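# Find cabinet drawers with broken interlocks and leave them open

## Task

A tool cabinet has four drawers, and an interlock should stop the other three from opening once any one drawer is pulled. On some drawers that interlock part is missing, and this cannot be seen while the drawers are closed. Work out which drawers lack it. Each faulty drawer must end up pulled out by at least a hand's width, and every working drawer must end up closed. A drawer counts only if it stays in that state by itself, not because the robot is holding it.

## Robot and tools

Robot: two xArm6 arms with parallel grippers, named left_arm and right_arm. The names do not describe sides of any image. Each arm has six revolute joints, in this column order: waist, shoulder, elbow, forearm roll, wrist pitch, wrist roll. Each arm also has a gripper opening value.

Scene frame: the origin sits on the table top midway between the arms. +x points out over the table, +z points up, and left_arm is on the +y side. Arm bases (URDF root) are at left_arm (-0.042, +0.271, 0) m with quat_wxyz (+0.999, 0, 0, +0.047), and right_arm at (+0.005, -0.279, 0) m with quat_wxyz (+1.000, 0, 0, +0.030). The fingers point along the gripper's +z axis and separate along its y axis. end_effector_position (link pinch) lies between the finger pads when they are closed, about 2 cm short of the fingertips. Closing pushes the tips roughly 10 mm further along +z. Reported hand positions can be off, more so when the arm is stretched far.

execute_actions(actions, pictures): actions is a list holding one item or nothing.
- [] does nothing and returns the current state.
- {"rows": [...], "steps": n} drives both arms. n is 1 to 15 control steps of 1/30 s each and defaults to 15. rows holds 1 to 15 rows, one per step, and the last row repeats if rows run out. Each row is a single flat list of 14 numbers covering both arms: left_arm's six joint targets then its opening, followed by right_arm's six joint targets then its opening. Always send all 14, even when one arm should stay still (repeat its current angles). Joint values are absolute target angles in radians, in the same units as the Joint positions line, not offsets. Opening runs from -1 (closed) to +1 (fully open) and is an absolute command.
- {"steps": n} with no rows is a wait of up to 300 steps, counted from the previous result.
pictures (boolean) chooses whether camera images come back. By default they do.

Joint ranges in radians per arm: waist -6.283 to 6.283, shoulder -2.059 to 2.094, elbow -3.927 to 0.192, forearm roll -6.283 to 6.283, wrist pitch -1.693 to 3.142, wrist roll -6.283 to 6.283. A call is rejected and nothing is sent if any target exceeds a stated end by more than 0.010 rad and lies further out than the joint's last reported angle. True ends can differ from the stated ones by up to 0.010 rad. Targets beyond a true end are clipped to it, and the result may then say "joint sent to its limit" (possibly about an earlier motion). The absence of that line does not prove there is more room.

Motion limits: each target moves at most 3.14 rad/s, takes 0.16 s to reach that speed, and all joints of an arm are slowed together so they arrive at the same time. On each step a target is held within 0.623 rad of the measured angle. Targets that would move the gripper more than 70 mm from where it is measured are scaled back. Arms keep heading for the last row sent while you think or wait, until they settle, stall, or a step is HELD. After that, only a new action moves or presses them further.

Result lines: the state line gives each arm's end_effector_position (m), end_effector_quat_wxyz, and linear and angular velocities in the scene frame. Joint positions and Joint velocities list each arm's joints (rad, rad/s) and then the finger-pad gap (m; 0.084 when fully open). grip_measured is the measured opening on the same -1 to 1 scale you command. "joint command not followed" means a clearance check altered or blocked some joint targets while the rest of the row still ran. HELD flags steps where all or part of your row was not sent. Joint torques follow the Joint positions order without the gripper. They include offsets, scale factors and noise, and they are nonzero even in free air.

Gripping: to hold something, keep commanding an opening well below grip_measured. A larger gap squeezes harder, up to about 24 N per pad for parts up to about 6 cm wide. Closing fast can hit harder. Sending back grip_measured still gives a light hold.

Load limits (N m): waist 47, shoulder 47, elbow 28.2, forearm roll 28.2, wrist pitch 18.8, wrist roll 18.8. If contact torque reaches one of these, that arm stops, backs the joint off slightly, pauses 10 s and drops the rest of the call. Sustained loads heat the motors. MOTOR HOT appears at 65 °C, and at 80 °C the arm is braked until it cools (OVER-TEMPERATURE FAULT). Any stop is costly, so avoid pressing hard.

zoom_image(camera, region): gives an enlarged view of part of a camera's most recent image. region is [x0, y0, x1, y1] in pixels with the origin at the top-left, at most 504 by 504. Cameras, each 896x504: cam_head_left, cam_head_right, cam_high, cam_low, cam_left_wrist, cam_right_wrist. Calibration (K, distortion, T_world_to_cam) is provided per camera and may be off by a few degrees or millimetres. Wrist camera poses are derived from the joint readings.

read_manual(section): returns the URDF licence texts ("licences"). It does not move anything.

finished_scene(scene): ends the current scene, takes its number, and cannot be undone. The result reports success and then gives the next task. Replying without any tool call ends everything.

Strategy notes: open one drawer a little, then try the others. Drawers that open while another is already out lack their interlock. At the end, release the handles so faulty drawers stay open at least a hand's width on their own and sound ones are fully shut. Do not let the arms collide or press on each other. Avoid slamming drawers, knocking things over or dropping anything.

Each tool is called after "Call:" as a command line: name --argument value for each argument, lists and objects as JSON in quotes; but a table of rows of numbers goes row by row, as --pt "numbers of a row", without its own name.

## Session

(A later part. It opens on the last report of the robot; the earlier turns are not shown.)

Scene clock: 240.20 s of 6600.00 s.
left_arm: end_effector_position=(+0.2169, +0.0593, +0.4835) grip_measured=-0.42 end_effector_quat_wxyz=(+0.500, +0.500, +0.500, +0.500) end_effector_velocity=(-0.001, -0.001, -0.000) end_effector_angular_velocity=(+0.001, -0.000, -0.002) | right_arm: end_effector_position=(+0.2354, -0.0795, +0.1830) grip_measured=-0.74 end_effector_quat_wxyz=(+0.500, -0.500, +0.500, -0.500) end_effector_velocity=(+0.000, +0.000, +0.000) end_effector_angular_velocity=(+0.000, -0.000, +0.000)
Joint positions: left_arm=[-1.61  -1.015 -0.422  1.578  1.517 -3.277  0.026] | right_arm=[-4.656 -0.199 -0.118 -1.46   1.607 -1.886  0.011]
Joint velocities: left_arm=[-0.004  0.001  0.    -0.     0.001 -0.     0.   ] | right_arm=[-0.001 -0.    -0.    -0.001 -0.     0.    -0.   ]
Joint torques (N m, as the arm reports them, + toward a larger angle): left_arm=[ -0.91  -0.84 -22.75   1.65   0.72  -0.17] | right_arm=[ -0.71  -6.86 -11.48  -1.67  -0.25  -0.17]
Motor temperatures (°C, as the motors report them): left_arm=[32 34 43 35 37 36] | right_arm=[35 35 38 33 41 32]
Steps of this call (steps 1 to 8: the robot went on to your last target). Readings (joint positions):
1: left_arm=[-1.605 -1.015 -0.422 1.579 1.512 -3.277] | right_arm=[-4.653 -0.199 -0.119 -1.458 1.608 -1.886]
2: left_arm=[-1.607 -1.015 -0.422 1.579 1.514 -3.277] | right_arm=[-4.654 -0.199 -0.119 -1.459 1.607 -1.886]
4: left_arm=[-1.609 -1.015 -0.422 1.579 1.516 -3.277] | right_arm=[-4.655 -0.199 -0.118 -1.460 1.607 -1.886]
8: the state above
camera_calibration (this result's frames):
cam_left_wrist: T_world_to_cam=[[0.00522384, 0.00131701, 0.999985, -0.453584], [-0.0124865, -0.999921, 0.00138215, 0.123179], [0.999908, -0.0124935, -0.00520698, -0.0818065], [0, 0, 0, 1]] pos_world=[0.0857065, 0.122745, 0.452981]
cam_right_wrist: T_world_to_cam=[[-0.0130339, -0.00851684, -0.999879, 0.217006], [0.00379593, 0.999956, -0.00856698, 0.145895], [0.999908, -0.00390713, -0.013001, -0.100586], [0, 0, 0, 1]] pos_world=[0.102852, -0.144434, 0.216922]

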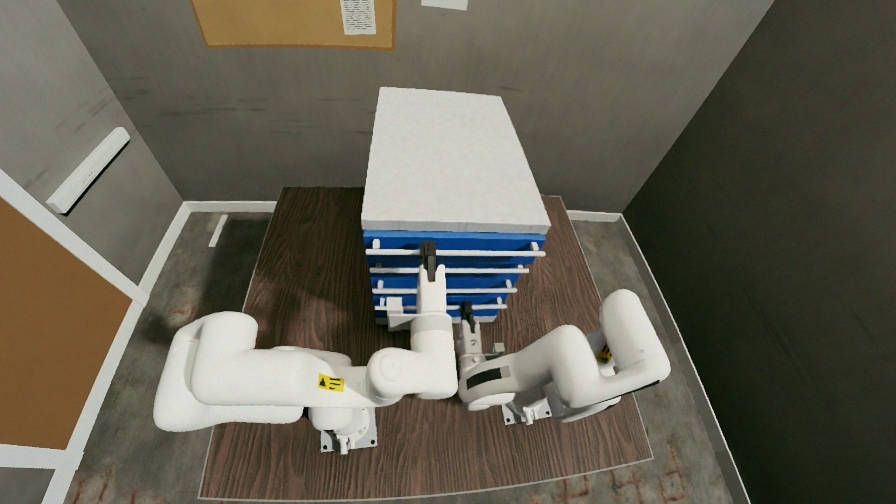

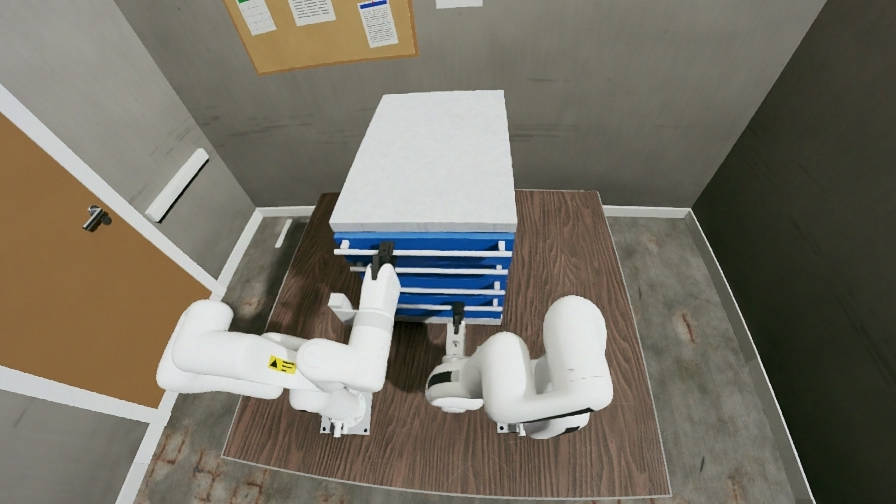

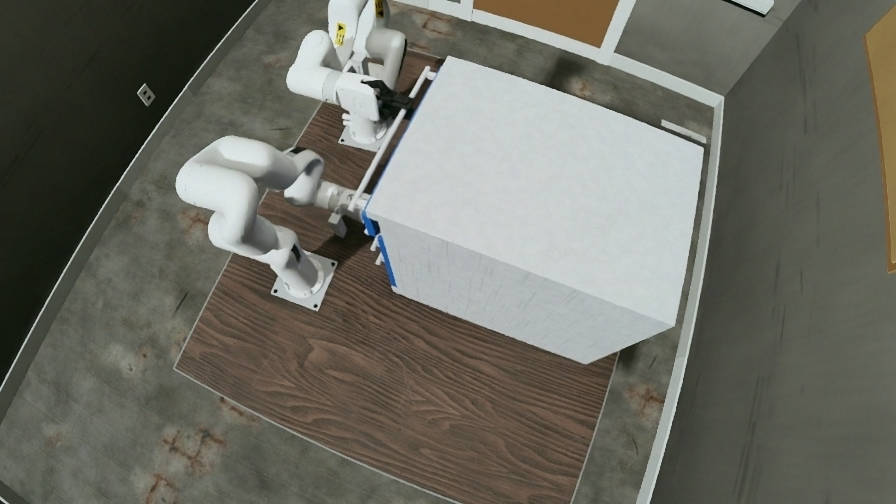

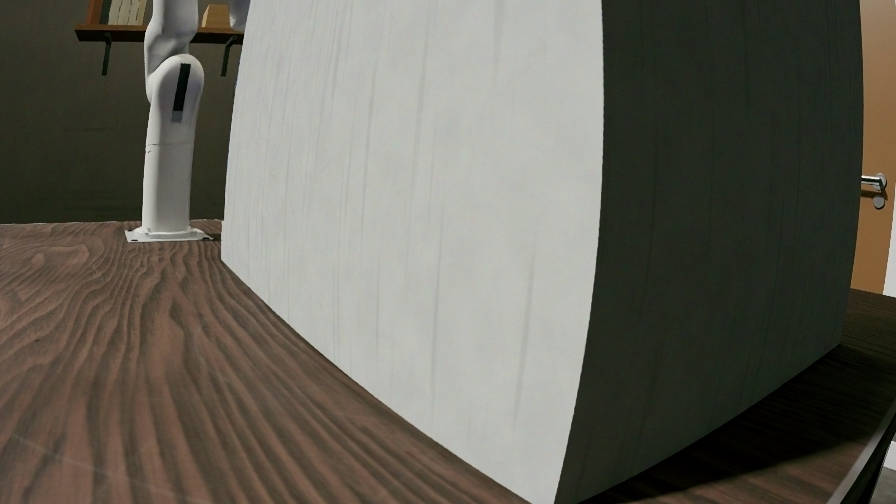

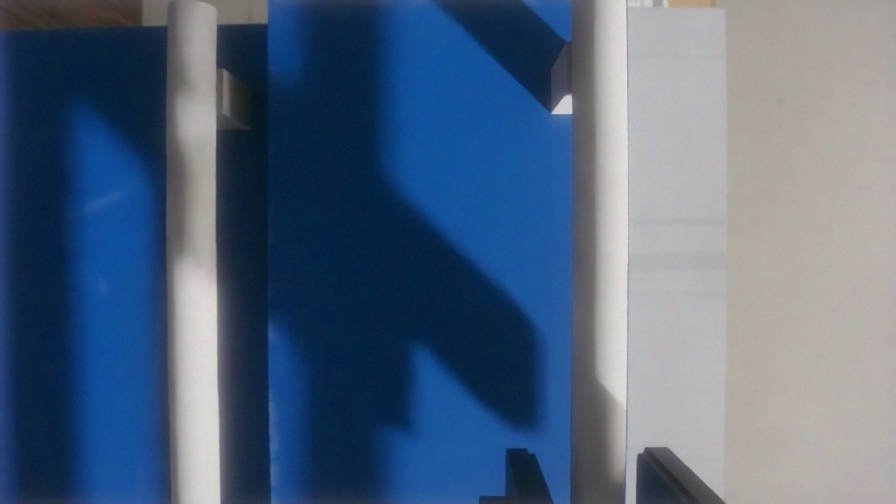

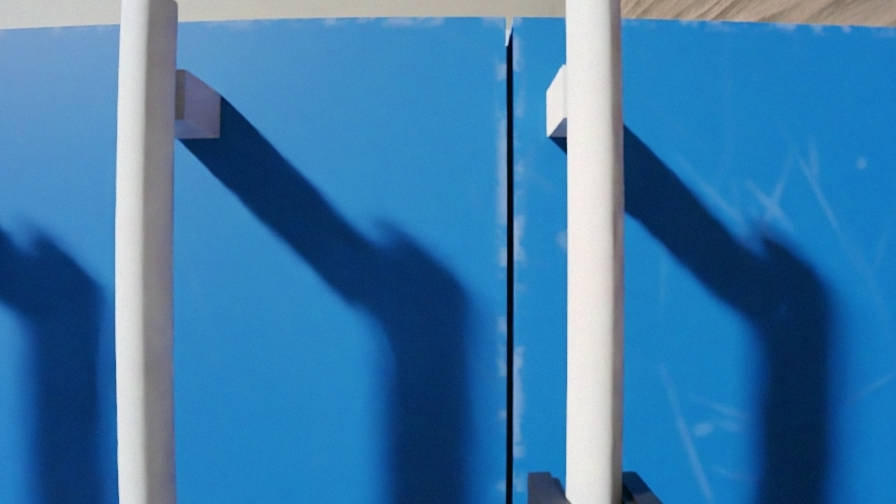

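Call:
execute_actions --actions '[]'

Scene clock: 250.37 s of 6600.00 s.
left_arm: end_effector_position=(+0.2168, +0.0591, +0.4835) grip_measured=-0.42 end_effector_quat_wxyz=(+0.500, +0.500, +0.500, +0.500) end_effector_velocity=(+0.000, +0.000, -0.000) end_effector_angular_velocity=(+0.001, -0.000, +0.001) | right_arm: end_effector_position=(+0.2355, -0.0798, +0.1829) grip_measured=-0.74 end_effector_quat_wxyz=(+0.500, -0.500, +0.500, -0.500) end_effector_velocity=(-0.000, +0.000, +0.000) end_effector_angular_velocity=(+0.000, -0.000, +0.001)
Joint positions: left_arm=[-1.611 -1.015 -0.422  1.578  1.517 -3.277  0.026] | right_arm=[-4.656 -0.199 -0.118 -1.46   1.607 -1.886  0.011]
Joint velocities: left_arm=[ 0.    -0.     0.    -0.     0.001  0.    -0.   ] | right_arm=[ 0. -0. -0. -0.  0. -0.  0.]
Joint torques (N m, as the arm reports them, + toward a larger angle): left_arm=[ -0.86  -0.84 -22.95   1.8    0.8   -0.22] | right_arm=[-2.27 -6.43 -9.24 -0.17  0.33 -0.35]
Motor temperatures (°C, as the motors report them): left_arm=[32 34 43 35 37 36] | right_arm=[35 35 37 33 41 32]
Steps of this call (steps 1 to 15: the robot went on to your last target; steps 16 to 90: nothing new was sent; then 7.17 s passed at rest). Readings (joint positions):
1: left_arm=[-1.610 -1.015 -0.422 1.578 1.517 -3.277] | right_arm=[-4.656 -0.199 -0.118 -1.460 1.607 -1.886]
2: left_arm=[-1.610 -1.015 -0.422 1.578 1.517 -3.277] | right_arm=[-4.656 -0.199 -0.118 -1.460 1.607 -1.886]
4: left_arm=[-1.610 -1.015 -0.422 1.578 1.517 -3.277] | right_arm=[-4.656 -0.199 -0.118 -1.460 1.607 -1.886]
8: left_arm=[-1.610 -1.015 -0.422 1.578 1.517 -3.277] | right_arm=[-4.656 -0.199 -0.118 -1.460 1.607 -1.886]
90: the state above
All arms were judged still, so your last target was given up. Only a new action makes them travel on or press farther. Fingers that are still opening or closing keep moving.
camera_calibration (this result's frames):
cam_left_wrist: T_world_to_cam=[[0.00523344, 0.0012778, 0.999985, -0.453577], [-0.0129407, -0.999915, 0.00134543, 0.123168], [0.999903, -0.0129476, -0.00521646, -0.0816599], [0, 0, 0, 1]] pos_world=[0.0856196, 0.12268, 0.452978]
cam_right_wrist: T_world_to_cam=[[-0.0127762, -0.00905123, -0.999877, 0.216861], [0.00444416, 0.999949, -0.00910866, 0.146182], [0.999909, -0.00455999, -0.0127353, -0.100819], [0, 0, 0, 1]] pos_world=[0.102931, -0.144671, 0.216882]

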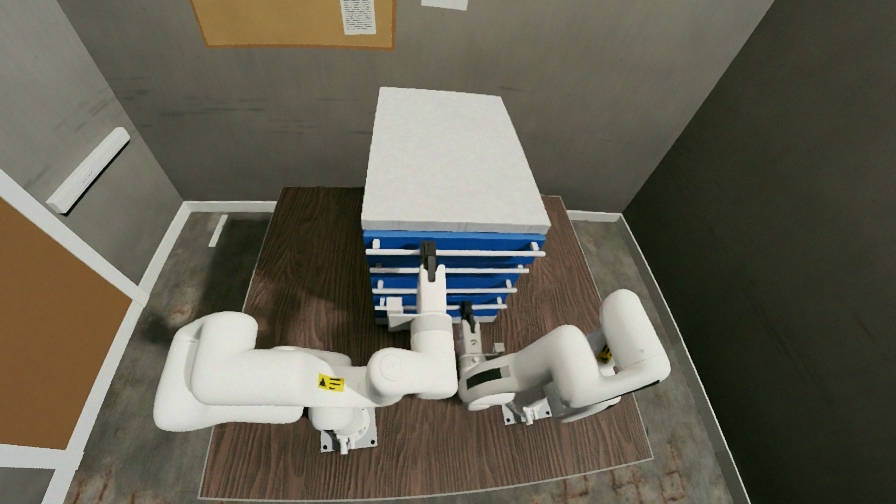

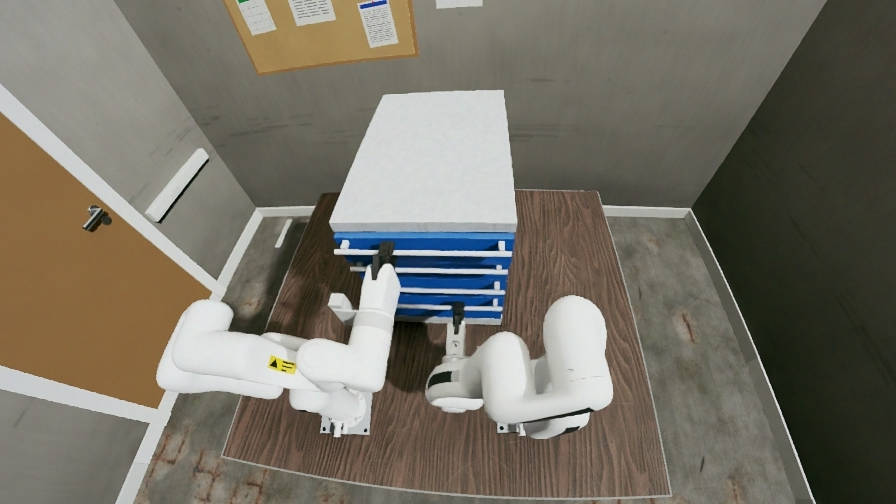

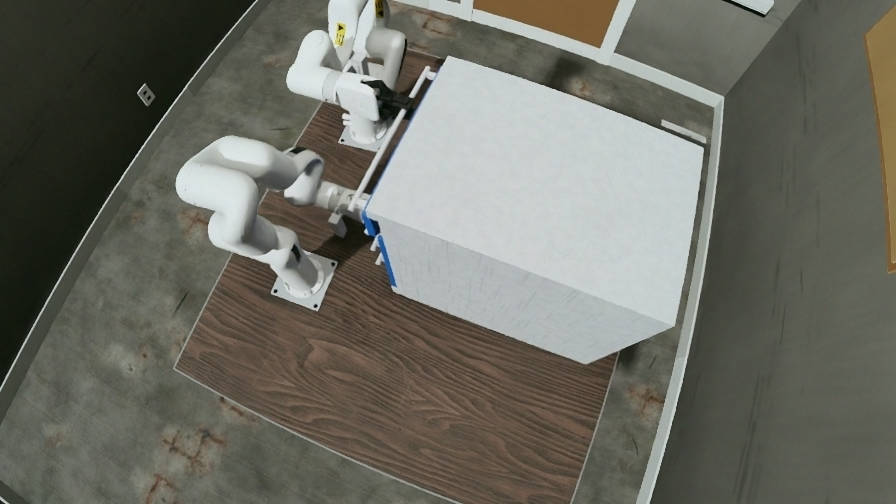

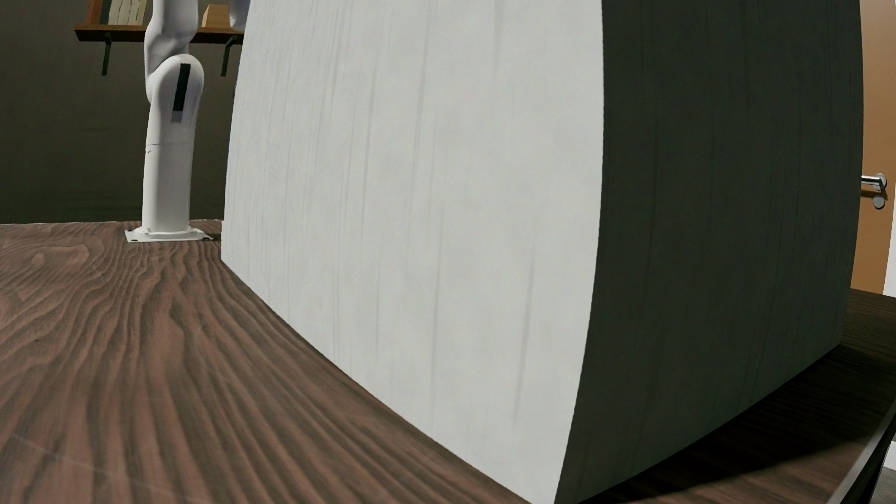

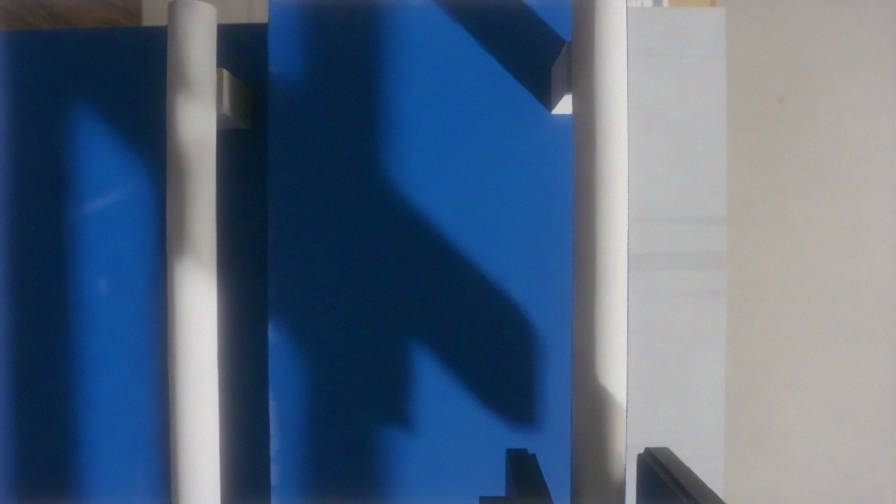

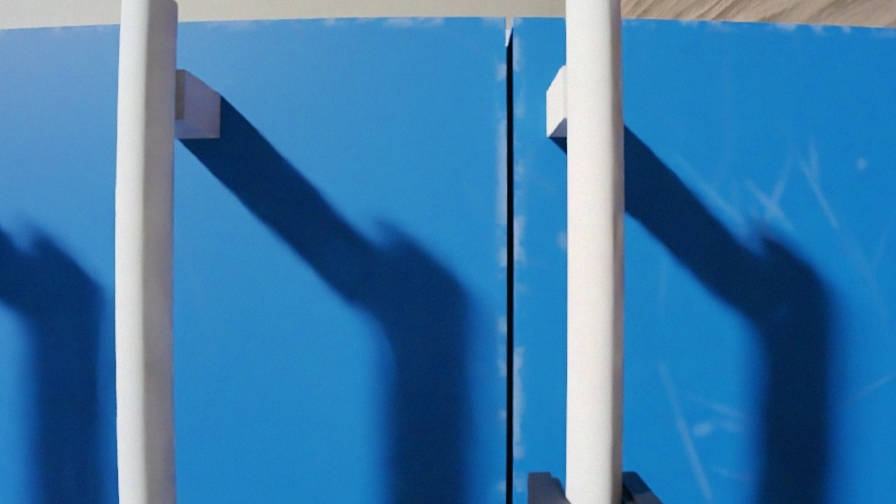

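Call:
execute_actions --actions '[{"rows": [[-1.6106,-1.0149,-0.4218,1.5784,1.5171,-3.2771,-0.5,-4.6560,-0.1993,-0.1176,-1.4601,1.6070,-1.8858,-0.5],[-1.6106,-1.0149,-0.4218,1.5784,1.5171,-3.2771,-0.6,-4.6560,-0.1993,-0.1176,-1.4601,1.6070,-1.8858,-0.2],[-1.6106,-1.0149,-0.4218,1.5784,1.5171,-3.2771,-0.65,-4.6560,-0.1993,-0.1176,-1.4601,1.6070,-1.8858,0.1],[-1.6106,-1.0149,-0.4218,1.5784,1.5171,-3.2771,-0.7,-4.6560,-0.1993,-0.1176,-1.4601,1.6070,-1.8858,0.3],[-1.6106,-1.0149,-0.4218,1.5784,1.5171,-3.2771,-0.75,-4.6560,-0.1993,-0.1176,-1.4601,1.6070,-1.8858,0.3],[-1.6106,-1.0149,-0.4218,1.5784,1.5171,-3.2771,-0.8,-4.6560,-0.1993,-0.1176,-1.4601,1.6070,-1.8858,0.3],[-1.6106,-1.0149,-0.4218,1.5784,1.5171,-3.2771,-0.85,-4.6560,-0.1993,-0.1176,-1.4601,1.6070,-1.8858,0.3],[-1.6106,-1.0149,-0.4218,1.5784,1.5171,-3.2771,-0.9,-4.6560,-0.1993,-0.1176,-1.4601,1.6070,-1.8858,0.3],[-1.6106,-1.0149,-0.4218,1.5784,1.5171,-3.2771,-1.0,-4.6560,-0.1993,-0.1176,-1.4601,1.6070,-1.8858,0.3]], "steps": 15}]' --pictures false

Scene clock: 255.03 s of 6600.00 s.
left_arm: end_effector_position=(+0.2168, +0.0591, +0.4833) grip_measured=-0.74 end_effector_quat_wxyz=(+0.500, +0.500, +0.500, +0.500) end_effector_velocity=(-0.000, -0.001, +0.001) end_effector_angular_velocity=(-0.003, -0.000, -0.003) | right_arm: end_effector_position=(+0.2355, -0.0799, +0.1828) grip_measured=+0.29 end_effector_quat_wxyz=(+0.500, -0.500, +0.500, -0.500) end_effector_velocity=(+0.000, -0.000, +0.000) end_effector_angular_velocity=(-0.000, -0.002, -0.001)
Joint positions: left_arm=[-1.611 -1.015 -0.422  1.578  1.517 -3.277  0.011] | right_arm=[-4.656 -0.199 -0.118 -1.46   1.607 -1.886  0.056]
Joint velocities: left_arm=[ 0.    -0.    -0.002  0.001 -0.003  0.    -0.   ] | right_arm=[ 0.    -0.     0.     0.     0.002 -0.001  0.002]
Joint torques (N m, as the arm reports them, + toward a larger angle): left_arm=[ -1.01  -1.05 -23.76   1.9    0.86  -0.3 ] | right_arm=[-2.32 -7.   -9.29  0.07  1.76 -0.21]
Motor temperatures (°C, as the motors report them): left_arm=[32 34 43 35 37 36] | right_arm=[35 35 36 33 41 32]
Steps of this call (steps 1 to 90: nothing new was sent; then 1.17 s passed at rest; steps 91 to 105: all 15 steps of this action). Readings (joint positions):
91: left_arm=[-1.611 -1.015 -0.422 1.578 1.517 -3.277] | right_arm=[-4.656 -0.199 -0.118 -1.460 1.607 -1.886]
92: left_arm=[-1.611 -1.015 -0.422 1.578 1.517 -3.277] | right_arm=[-4.656 -0.199 -0.118 -1.460 1.607 -1.886]
94: left_arm=[-1.611 -1.015 -0.422 1.578 1.517 -3.277] | right_arm=[-4.656 -0.199 -0.117 -1.460 1.605 -1.886]
98: left_arm=[-1.611 -1.015 -0.421 1.578 1.517 -3.277] | right_arm=[-4.656 -0.199 -0.117 -1.460 1.606 -1.886]
105: the state above

Call:
execute_actions --actions '[{"rows": [ [-1.6106,-1.0149,-0.4218,1.5784,1.5171,-3.2771,-1,-4.6337,-0.1963,-0.1209,-1.4388,1.6139,-1.8847,0.3], [-1.6106,-1.0149,-0.4218,1.5784,1.5171,-3.2771,-1,-4.6114,-0.1933,-0.1241,-1.4176,1.6208,-1.8835,0.3], [-1.6106,-1.0149,-0.4218,1.5784,1.5171,-3.2771,-1,-4.5668,-0.1872,-0.1306,-1.3750,1.6345,-1.8812,0.3], [-1.6106,-1.0149,-0.4218,1.5784,1.5171,-3.2771,-1,-4.5221,-0.1812,-0.1371,-1.3325,1.6483,-1.8789,0.3], [-1.6106,-1.0149,-0.4218,1.5784,1.5171,-3.2771,-1,-4.4775,-0.1751,-0.1436,-1.2899,1.6620,-1.8766,0.3], [-1.6106,-1.0149,-0.4218,1.5784,1.5171,-3.2771,-1,-4.4377,-0.1648,-0.1549,-1.2517,1.6741,-1.8731,0.3], [-1.6106,-1.0149,-0.4218,1.5784,1.5171,-3.2771,-1,-4.3978,-0.1545,-0.1662,-1.2135,1.6862,-1.8696,0.3], [-1.6106,-1.0149,-0.4218,1.5784,1.5171,-3.2771,-1,-4.3580,-0.1442,-0.1774,-1.1752,1.6983,-1.8661,0.3], [-1.6106,-1.0149,-0.4218,1.5784,1.5171,-3.2771,-1,-4.3181,-0.1339,-0.1887,-1.1370,1.7104,-1.8626,0.3], [-1.6106,-1.0149,-0.4218,1.5784,1.5171,-3.2771,-1,-4.3063,-0.2163,-0.1830,-1.1444,1.7474,-1.9325,0.3], [-1.6106,-1.0149,-0.4218,1.5784,1.5171,-3.2771,-1,-4.2945,-0.2988,-0.1773,-1.1517,1.7844,-2.0023,0.3], [-1.6106,-1.0149,-0.4218,1.5784,1.5171,-3.2771,-1,-4.2827,-0.3812,-0.1717,-1.1591,1.8214,-2.0722,0.3], [-1.6106,-1.0149,-0.4218,1.5784,1.5171,-3.2771,-1,-4.2709,-0.4636,-0.1660,-1.1665,1.8583,-2.1421,0.3], [-1.6106,-1.0149,-0.4218,1.5784,1.5171,-3.2771,-1,-4.2591,-0.5461,-0.1603,-1.1738,1.8953,-2.2119,0.3], [-1.6106,-1.0149,-0.4218,1.5784,1.5171,-3.2771,-1,-4.2473,-0.6285,-0.1546,-1.1812,1.9323,-2.2818,0.3]], "steps": 15}]' --pictures false

Call:
execute_actions --actions '[{"rows": [ [-1.6106,-1.0149,-0.4218,1.5784,1.5171,-3.2771,-1,-4.2473,-0.6285,-0.1546,-1.1812,1.9323,-2.2818,0.3], [-1.6106,-1.0149,-0.4218,1.5784,1.5171,-3.2771,-1,-4.2473,-0.6285,-0.1546,-1.1812,1.9323,-2.2818,0.3], [-1.6106,-1.0149,-0.4218,1.5784,1.5171,-3.2771,-1,-4.2473,-0.6285,-0.1546,-1.1812,1.9323,-2.2818,0.3], [-1.6106,-1.0149,-0.4218,1.5784,1.5171,-3.2771,-1,-4.2473,-0.6285,-0.1546,-1.1812,1.9323,-2.2818,0.3], [-1.6106,-1.0149,-0.4218,1.5784,1.5171,-3.2771,-1,-4.2473,-0.6285,-0.1546,-1.1812,1.9323,-2.2818,0.3], [-1.6106,-1.0149,-0.4218,1.5784,1.5171,-3.2771,-1,-4.2745,-0.6443,-0.1437,-1.2043,1.9158,-2.2938,0.3], [-1.6106,-1.0149,-0.4218,1.5784,1.5171,-3.2771,-1,-4.3018,-0.6600,-0.1328,-1.2273,1.8992,-2.3058,0.3], [-1.6106,-1.0149,-0.4218,1.5784,1.5171,-3.2771,-1,-4.3290,-0.6758,-0.1219,-1.2504,1.8827,-2.3178,0.3], [-1.6106,-1.0149,-0.4218,1.5784,1.5171,-3.2771,-1,-4.3593,-0.6898,-0.1126,-1.2746,1.8631,-2.3289,0.3], [-1.6106,-1.0149,-0.4218,1.5784,1.5171,-3.2771,-1,-4.3897,-0.7037,-0.1034,-1.2988,1.8435,-2.3399,0.3], [-1.6106,-1.0149,-0.4218,1.5784,1.5171,-3.2771,-1,-4.4200,-0.7177,-0.0941,-1.3230,1.8239,-2.3510,0.3]], "steps": 15}]' --pictures true

Scene clock: 269.90 s of 6600.00 s.
left_arm: end_effector_position=(+0.2168, +0.0591, +0.4835) grip_measured=-0.74 end_effector_quat_wxyz=(+0.500, +0.500, +0.500, +0.500) end_effector_velocity=(+0.000, +0.001, +0.001) end_effector_angular_velocity=(-0.003, -0.001, +0.001) | right_arm: end_effector_position=(+0.1710, -0.0725, +0.2184) grip_measured=+0.29 end_effector_quat_wxyz=(+0.505, -0.500, +0.494, -0.501) end_effector_velocity=(-0.066, +0.055, +0.387) end_effector_angular_velocity=(+0.142, +0.044, +0.048)
Joint positions: left_arm=[-1.611 -1.015 -0.422  1.578  1.517 -3.277  0.011] | right_arm=[-4.311 -0.298 -0.173 -1.168  1.78  -2.004  0.056]
Joint velocities: left_arm=[-0.    -0.002 -0.001  0.     0.001  0.001 -0.   ] | right_arm=[ 0.436 -1.813  0.009  0.028  0.832 -1.48   0.   ]
Joint torques (N m, as the arm reports them, + toward a larger angle): left_arm=[ -1.02  -1.95 -25.5    2.68   0.9   -0.11] | right_arm=[ -4.39 -10.4   -9.72  -0.47   2.01  -0.59]
Motor temperatures (°C, as the motors report them): left_arm=[32 34 43 35 36 36] | right_arm=[35 35 36 32 41 32]
Steps of this call (steps 1 to 15: the robot went on to your last target; steps 16 to 90: nothing new was sent; then 11.37 s passed at rest; steps 91 to 105: all 15 steps of this action). Readings (joint positions):
91: left_arm=[-1.611 -1.015 -0.422 1.578 1.517 -3.277] | right_arm=[-4.656 -0.199 -0.118 -1.460 1.607 -1.886]
92: left_arm=[-1.611 -1.015 -0.422 1.578 1.517 -3.277] | right_arm=[-4.651 -0.199 -0.118 -1.455 1.609 -1.886]
94: left_arm=[-1.611 -1.015 -0.422 1.578 1.517 -3.277] | right_arm=[-4.627 -0.195 -0.122 -1.432 1.617 -1.884]
98: left_arm=[-1.611 -1.015 -0.422 1.578 1.517 -3.277] | right_arm=[-4.511 -0.178 -0.141 -1.321 1.652 -1.878]
105: the state above

Scene clock: 270.40 s of 6600.00 s.
left_arm: end_effector_position=(+0.2168, +0.0591, +0.4835) grip_measured=-0.74 end_effector_quat_wxyz=(+0.500, +0.500, +0.500, +0.500) end_effector_velocity=(-0.000, -0.001, -0.000) end_effector_angular_velocity=(+0.001, +0.000, -0.002) | right_arm: end_effector_position=(+0.1995, -0.0802, +0.2825) grip_measured=+0.29 end_effector_quat_wxyz=(+0.499, -0.500, +0.500, -0.501) end_effector_velocity=(+0.055, -0.004, +0.004) end_effector_angular_velocity=(+0.002, -0.006, -0.005)
Joint positions: left_arm=[-1.611 -1.015 -0.422  1.578  1.517 -3.277  0.011] | right_arm=[-4.402 -0.707 -0.099 -1.307  1.837 -2.343  0.056]
Joint velocities: left_arm=[-0.001  0.001  0.    -0.    -0.001 -0.    -0.   ] | right_arm=[-0.305 -0.158  0.095 -0.244 -0.188 -0.122  0.   ]
Joint torques (N m, as the arm reports them, + toward a larger angle): left_arm=[ -1.08  -1.95 -25.55   2.62   0.94  -0.22] | right_arm=[  1.76  -0.18 -15.46  -0.15   1.46  -0.15]
Motor temperatures (°C, as the motors report them): left_arm=[32 34 43 35 36 36] | right_arm=[35 35 36 32 41 32]
Steps of this call (steps 1 to 15: all 15 steps of this action). Readings (joint positions):
1: left_arm=[-1.611 -1.015 -0.422 1.578 1.517 -3.277] | right_arm=[-4.298 -0.361 -0.172 -1.168 1.809 -2.055]
2: left_arm=[-1.611 -1.015 -0.422 1.578 1.517 -3.277] | right_arm=[-4.285 -0.423 -0.170 -1.170 1.837 -2.106]
4: left_arm=[-1.611 -1.015 -0.422 1.578 1.517 -3.277] | right_arm=[-4.266 -0.533 -0.163 -1.176 1.887 -2.197]
8: left_arm=[-1.611 -1.015 -0.422 1.578 1.517 -3.277] | right_arm=[-4.265 -0.630 -0.150 -1.195 1.917 -2.279]
15: the state above
camera_calibration (this result's frames):
cam_left_wrist: T_world_to_cam=[[0.00524301, 0.00125994, 0.999985, -0.453568], [-0.0129424, -0.999915, 0.00132771, 0.123175], [0.999902, -0.0129492, -0.00522626, -0.081655], [0, 0, 0, 1]] pos_world=[0.0856193, 0.122679, 0.452972]
cam_right_wrist: T_world_to_cam=[[-0.0123904, -0.0100062, -0.999873, 0.315815], [0.00648613, 0.999928, -0.0100872, 0.147447], [0.999902, -0.00661029, -0.0123246, -0.0637594], [0, 0, 0, 1]] pos_world=[0.0667099, -0.144698, 0.316477]

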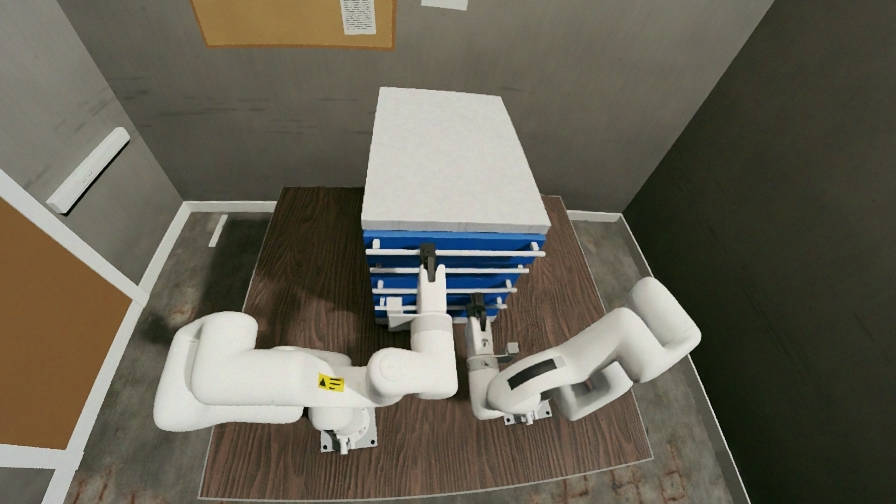

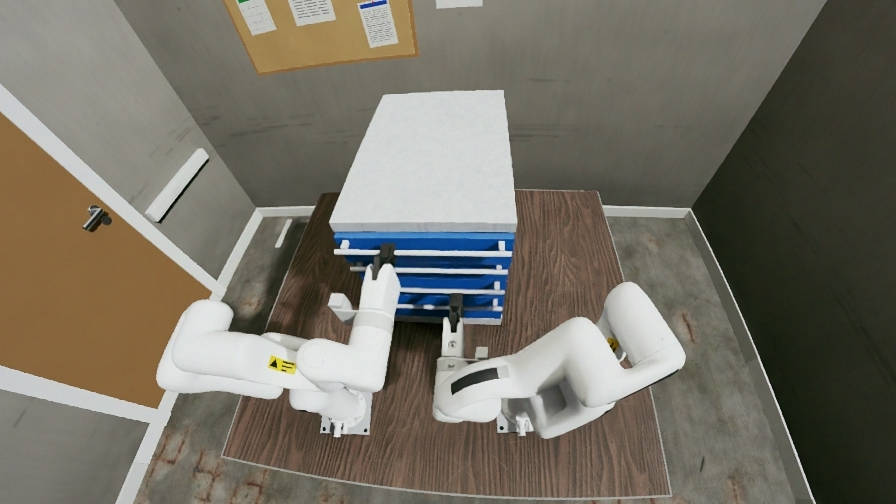

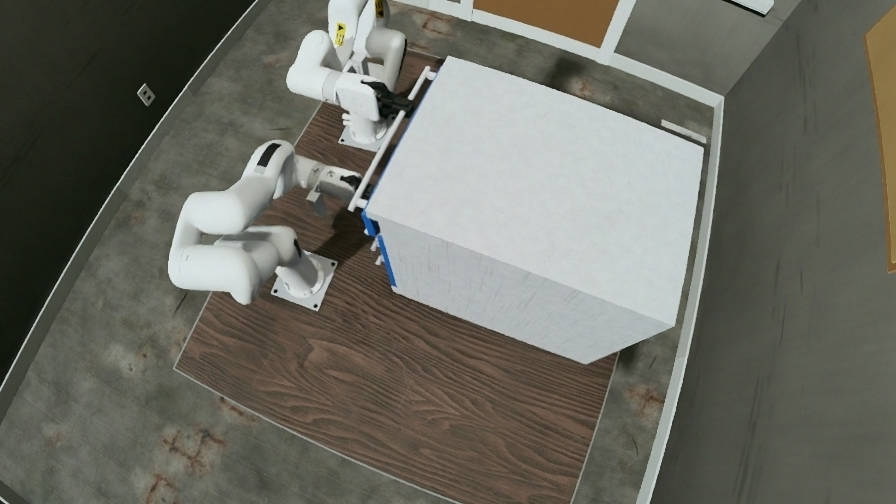

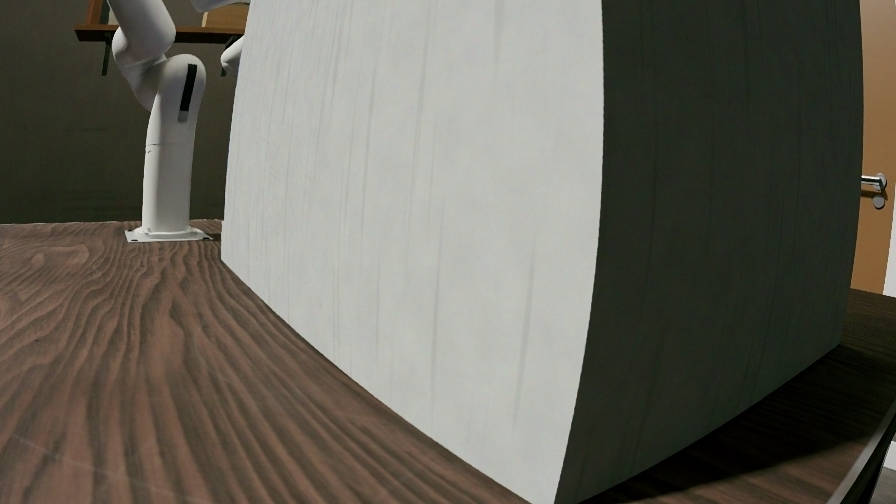

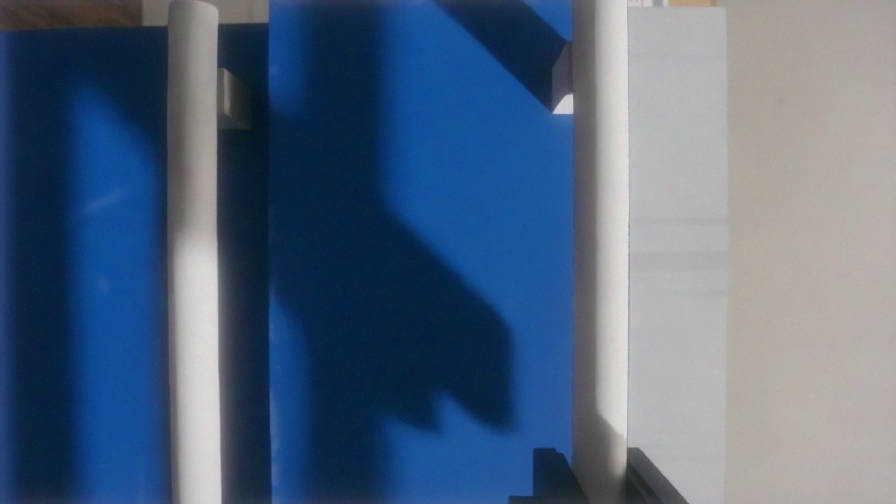

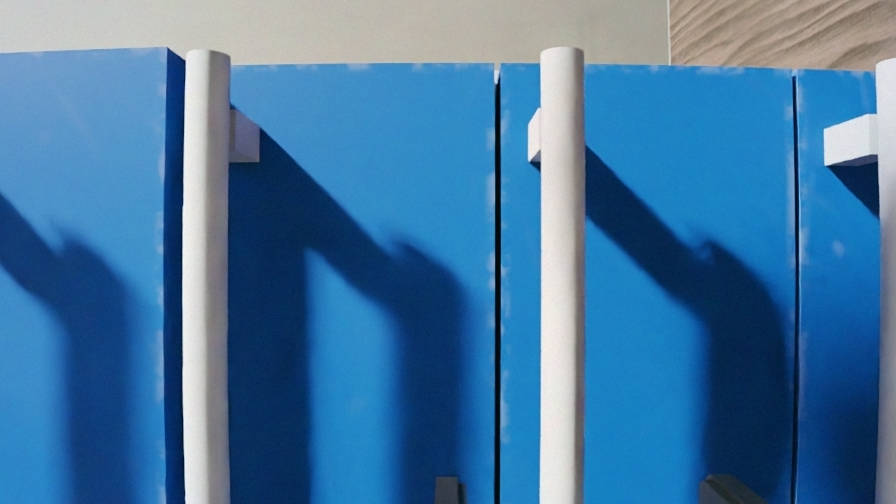

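Call:
execute_actions --actions '[{"rows": [ [-1.6106,-1.0151,-0.4200,1.5784,1.5171,-3.2788,-1,-4.4535,-0.7286,-0.0870,-1.3479,1.8009,-2.3599,0.3], [-1.6106,-1.0151,-0.4200,1.5784,1.5171,-3.2788,-1,-4.4869,-0.7396,-0.0800,-1.3728,1.7779,-2.3687,0.3], [-1.6106,-1.0151,-0.4200,1.5784,1.5171,-3.2788,-1,-4.5204,-0.7505,-0.0729,-1.3977,1.7549,-2.3776,0.3], [-1.6106,-1.0151,-0.4200,1.5784,1.5171,-3.2788,-1,-4.5570,-0.7588,-0.0679,-1.4234,1.7286,-2.3847,0.3], [-1.6106,-1.0151,-0.4200,1.5784,1.5171,-3.2788,-1,-4.5936,-0.7670,-0.0628,-1.4491,1.7022,-2.3917,0.3], [-1.6106,-1.0151,-0.4200,1.5784,1.5171,-3.2788,-1,-4.6302,-0.7753,-0.0578,-1.4748,1.6759,-2.3988,0.3], [-1.6106,-1.0151,-0.4200,1.5784,1.5171,-3.2788,-1,-4.6302,-0.7753,-0.0578,-1.4748,1.6759,-2.3988,0.3], [-1.6106,-1.0151,-0.4200,1.5784,1.5171,-3.2788,-1,-4.6302,-0.7753,-0.0578,-1.4748,1.6759,-2.3988,0.3], [-1.6106,-1.0151,-0.4200,1.5784,1.5171,-3.2788,-1,-4.6302,-0.7753,-0.0578,-1.4748,1.6759,-2.3988,0.3], [-1.6106,-1.0151,-0.4200,1.5784,1.5171,-3.2788,-1,-4.6302,-0.7753,-0.0578,-1.4748,1.6759,-2.3988,0.1], [-1.6106,-1.0151,-0.4200,1.5784,1.5171,-3.2788,-1,-4.6302,-0.7753,-0.0578,-1.4748,1.6759,-2.3988,-0.1], [-1.6106,-1.0151,-0.4200,1.5784,1.5171,-3.2788,-1,-4.6302,-0.7753,-0.0578,-1.4748,1.6759,-2.3988,-0.3], [-1.6106,-1.0151,-0.4200,1.5784,1.5171,-3.2788,-1,-4.6302,-0.7753,-0.0578,-1.4748,1.6759,-2.3988,-0.4]], "steps": 15}]' --pictures false

Call:
execute_actions --actions '[{"rows": [ [-1.6106,-1.0151,-0.4200,1.5784,1.5171,-3.2788,-1,-4.6302,-0.7753,-0.0578,-1.4748,1.6759,-2.3988,-0.4]], "steps": 8}]' --pictures true

Scene clock: 277.17 s of 6600.00 s.
left_arm: end_effector_position=(+0.2168, +0.0592, +0.4832) grip_measured=-0.74 end_effector_quat_wxyz=(+0.501, +0.499, +0.500, +0.500) end_effector_velocity=(+0.000, +0.000, +0.000) end_effector_angular_velocity=(+0.000, +0.000, +0.001) | right_arm: end_effector_position=(+0.2352, -0.0795, +0.2832) grip_measured=-0.32 end_effector_quat_wxyz=(+0.500, -0.500, +0.500, -0.500) end_effector_velocity=(+0.002, +0.002, -0.000) end_effector_angular_velocity=(-0.002, +0.001, +0.009)
Joint positions: left_arm=[-1.611 -1.015 -0.421  1.579  1.517 -3.279  0.011] | right_arm=[-4.628 -0.775 -0.058 -1.473  1.677 -2.398  0.03 ]
Joint velocities: left_arm=[ 0.     0.    -0.    -0.     0.001  0.     0.   ] | right_arm=[-0.02  -0.005  0.003 -0.019 -0.022 -0.006 -0.069]
Joint torques (N m, as the arm reports them, + toward a larger angle): left_arm=[ -0.91  -0.97 -23.09   1.48   0.91  -0.33] | right_arm=[ -2.19  -1.53 -14.93  -1.     1.16  -0.34]
Motor temperatures (°C, as the motors report them): left_arm=[32 34 44 35 36 36] | right_arm=[35 35 37 32 41 32]
Steps of this call (steps 1 to 30: the robot went on to your last target; steps 31 to 90: nothing new was sent; then 3.27 s passed at rest; steps 91 to 105: all 15 steps of this action). Readings (joint positions):
91: left_arm=[-1.611 -1.015 -0.422 1.578 1.517 -3.277] | right_arm=[-4.421 -0.718 -0.094 -1.324 1.823 -2.351]
92: left_arm=[-1.611 -1.015 -0.422 1.579 1.517 -3.278] | right_arm=[-4.426 -0.720 -0.093 -1.328 1.819 -2.353]
94: left_arm=[-1.611 -1.015 -0.421 1.579 1.517 -3.278] | right_arm=[-4.457 -0.730 -0.086 -1.351 1.798 -2.361]
98: left_arm=[-1.611 -1.015 -0.421 1.579 1.517 -3.279] | right_arm=[-4.565 -0.759 -0.068 -1.428 1.723 -2.385]
105: the state above

Scene clock: 277.43 s of 6600.00 s.
left_arm: end_effector_position=(+0.2168, +0.0592, +0.4831) grip_measured=-0.74 end_effector_quat_wxyz=(+0.501, +0.499, +0.500, +0.500) end_effector_velocity=(+0.000, -0.000, -0.000) end_effector_angular_velocity=(+0.001, +0.000, -0.000) | right_arm: end_effector_position=(+0.2355, -0.0795, +0.2832) grip_measured=-0.42 end_effector_quat_wxyz=(+0.500, -0.500, +0.500, -0.500) end_effector_velocity=(+0.000, +0.000, +0.001) end_effector_angular_velocity=(+0.002, +0.000, -0.001)
Joint positions: left_arm=[-1.611 -1.015 -0.421  1.579  1.517 -3.279  0.011] | right_arm=[-4.63  -0.775 -0.058 -1.475  1.676 -2.399  0.026]
Joint velocities: left_arm=[ 0.001  0.001  0.001 -0.    -0.001 -0.     0.   ] | right_arm=[-0.002 -0.001 -0.001 -0.001 -0.001 -0.    -0.001]
Joint torques (N m, as the arm reports them, + toward a larger angle): left_arm=[ -0.91  -0.64 -21.85   1.27   0.82  -0.26] | right_arm=[ -2.16  -1.77 -14.86  -0.76   1.18  -0.38]
Motor temperatures (°C, as the motors report them): left_arm=[32 34 44 35 36 36] | right_arm=[35 35 37 32 41 32]
Steps of this call (steps 1 to 8: all 8 steps of this action). Readings (joint positions):
1: left_arm=[-1.611 -1.015 -0.421 1.579 1.517 -3.279] | right_arm=[-4.629 -0.775 -0.058 -1.474 1.677 -2.398]
2: left_arm=[-1.611 -1.015 -0.421 1.579 1.517 -3.279] | right_arm=[-4.629 -0.775 -0.058 -1.474 1.677 -2.399]
4: left_arm=[-1.611 -1.015 -0.421 1.579 1.517 -3.279] | right_arm=[-4.629 -0.775 -0.058 -1.474 1.676 -2.399]
8: the state above
camera_calibration (this result's frames):
cam_left_wrist: T_world_to_cam=[[0.00489768, 0.00211067, 0.999986, -0.4532], [-0.0130248, -0.999913, 0.00217431, 0.122818], [0.999903, -0.0130353, -0.00486976, -0.0818138], [0, 0, 0, 1]] pos_world=[0.0856252, 0.122698, 0.452528]
cam_right_wrist: T_world_to_cam=[[-0.0127888, -0.0090132, -0.999878, 0.317164], [0.00424132, 0.99995, -0.0090681, 0.146743], [0.999909, -0.00435677, -0.0127499, -0.0994478], [0, 0, 0, 1]] pos_world=[0.102873, -0.14431, 0.317188]

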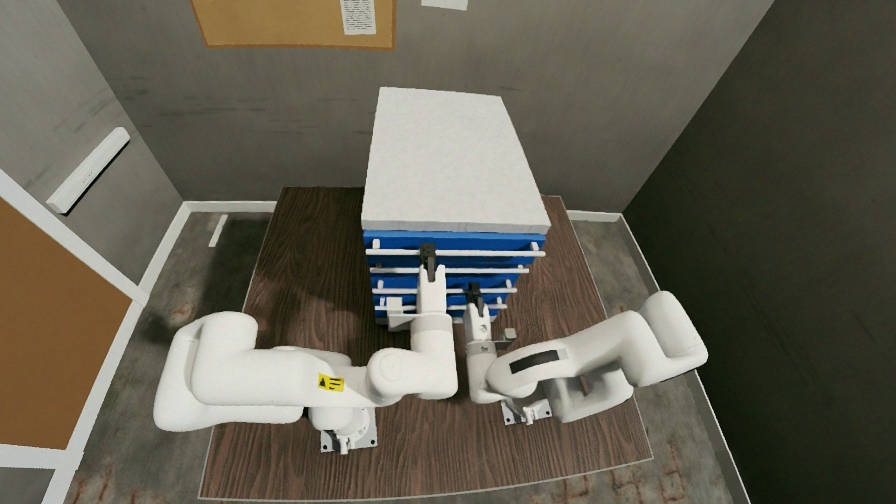

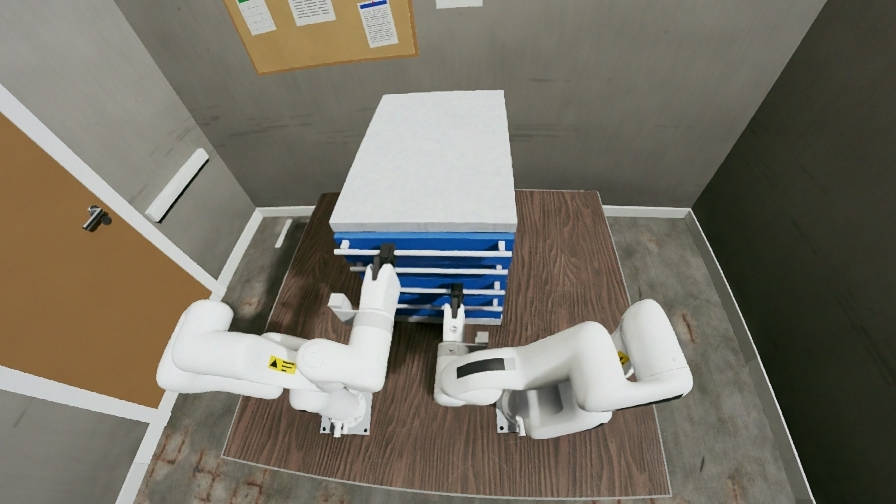

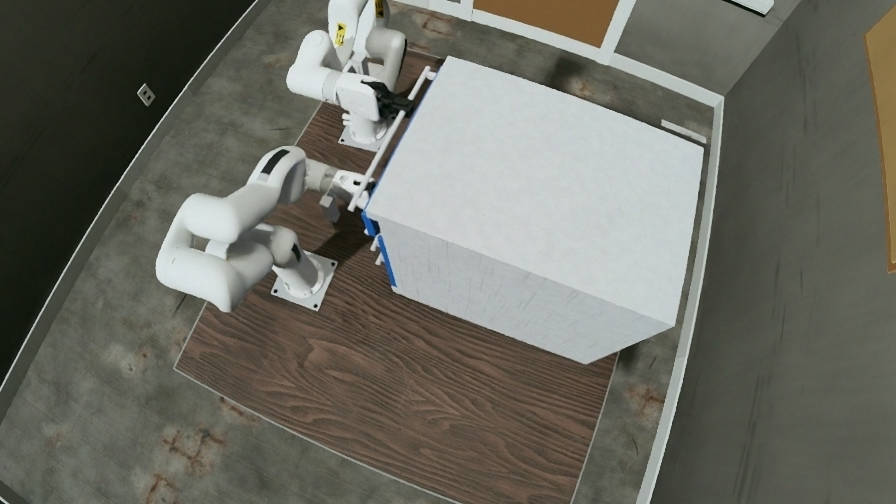

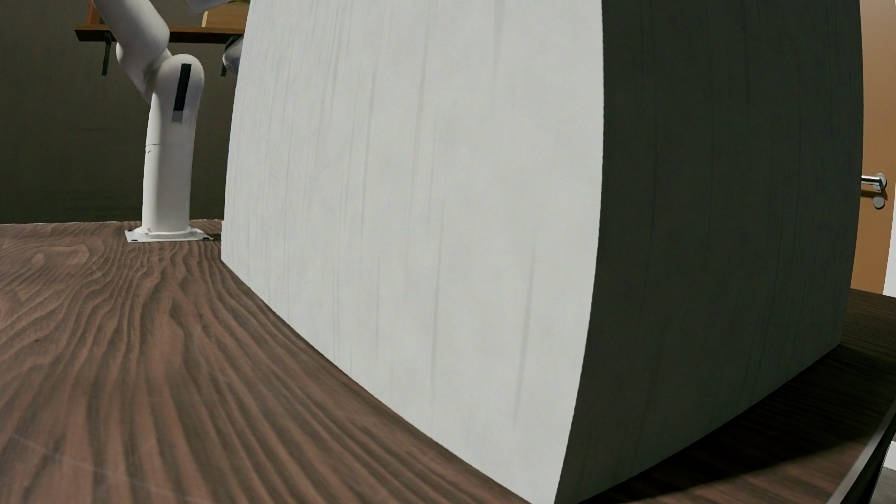

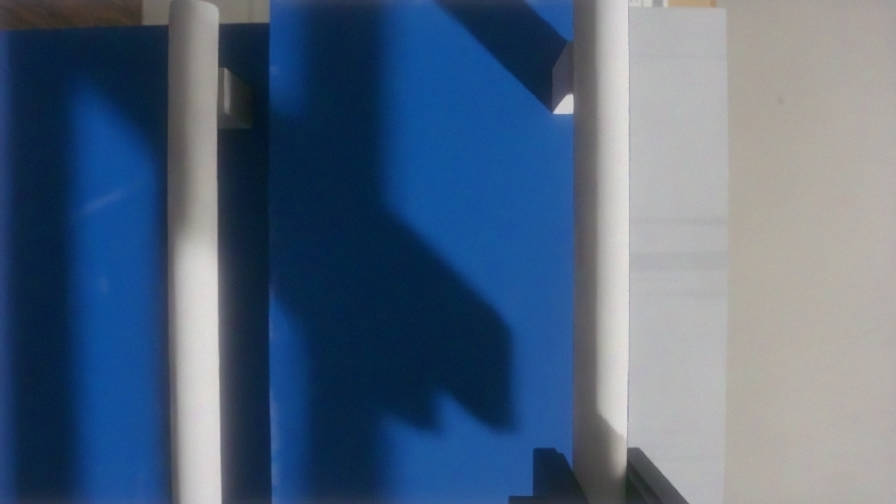

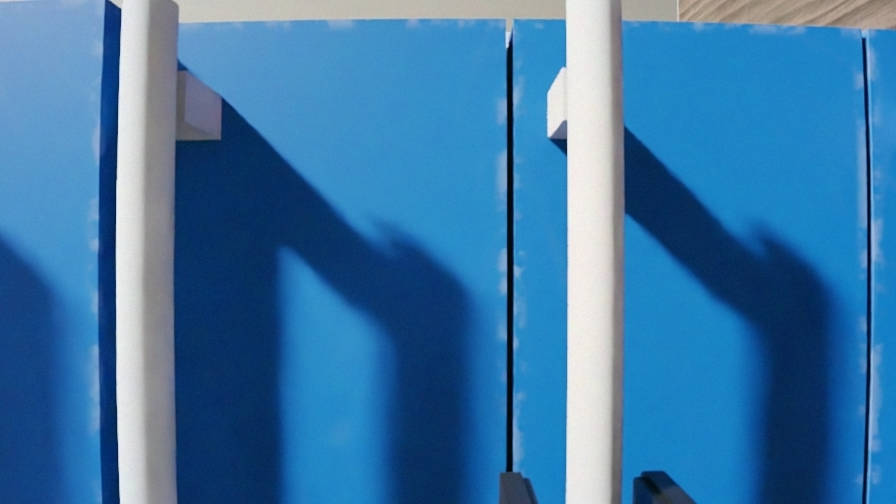

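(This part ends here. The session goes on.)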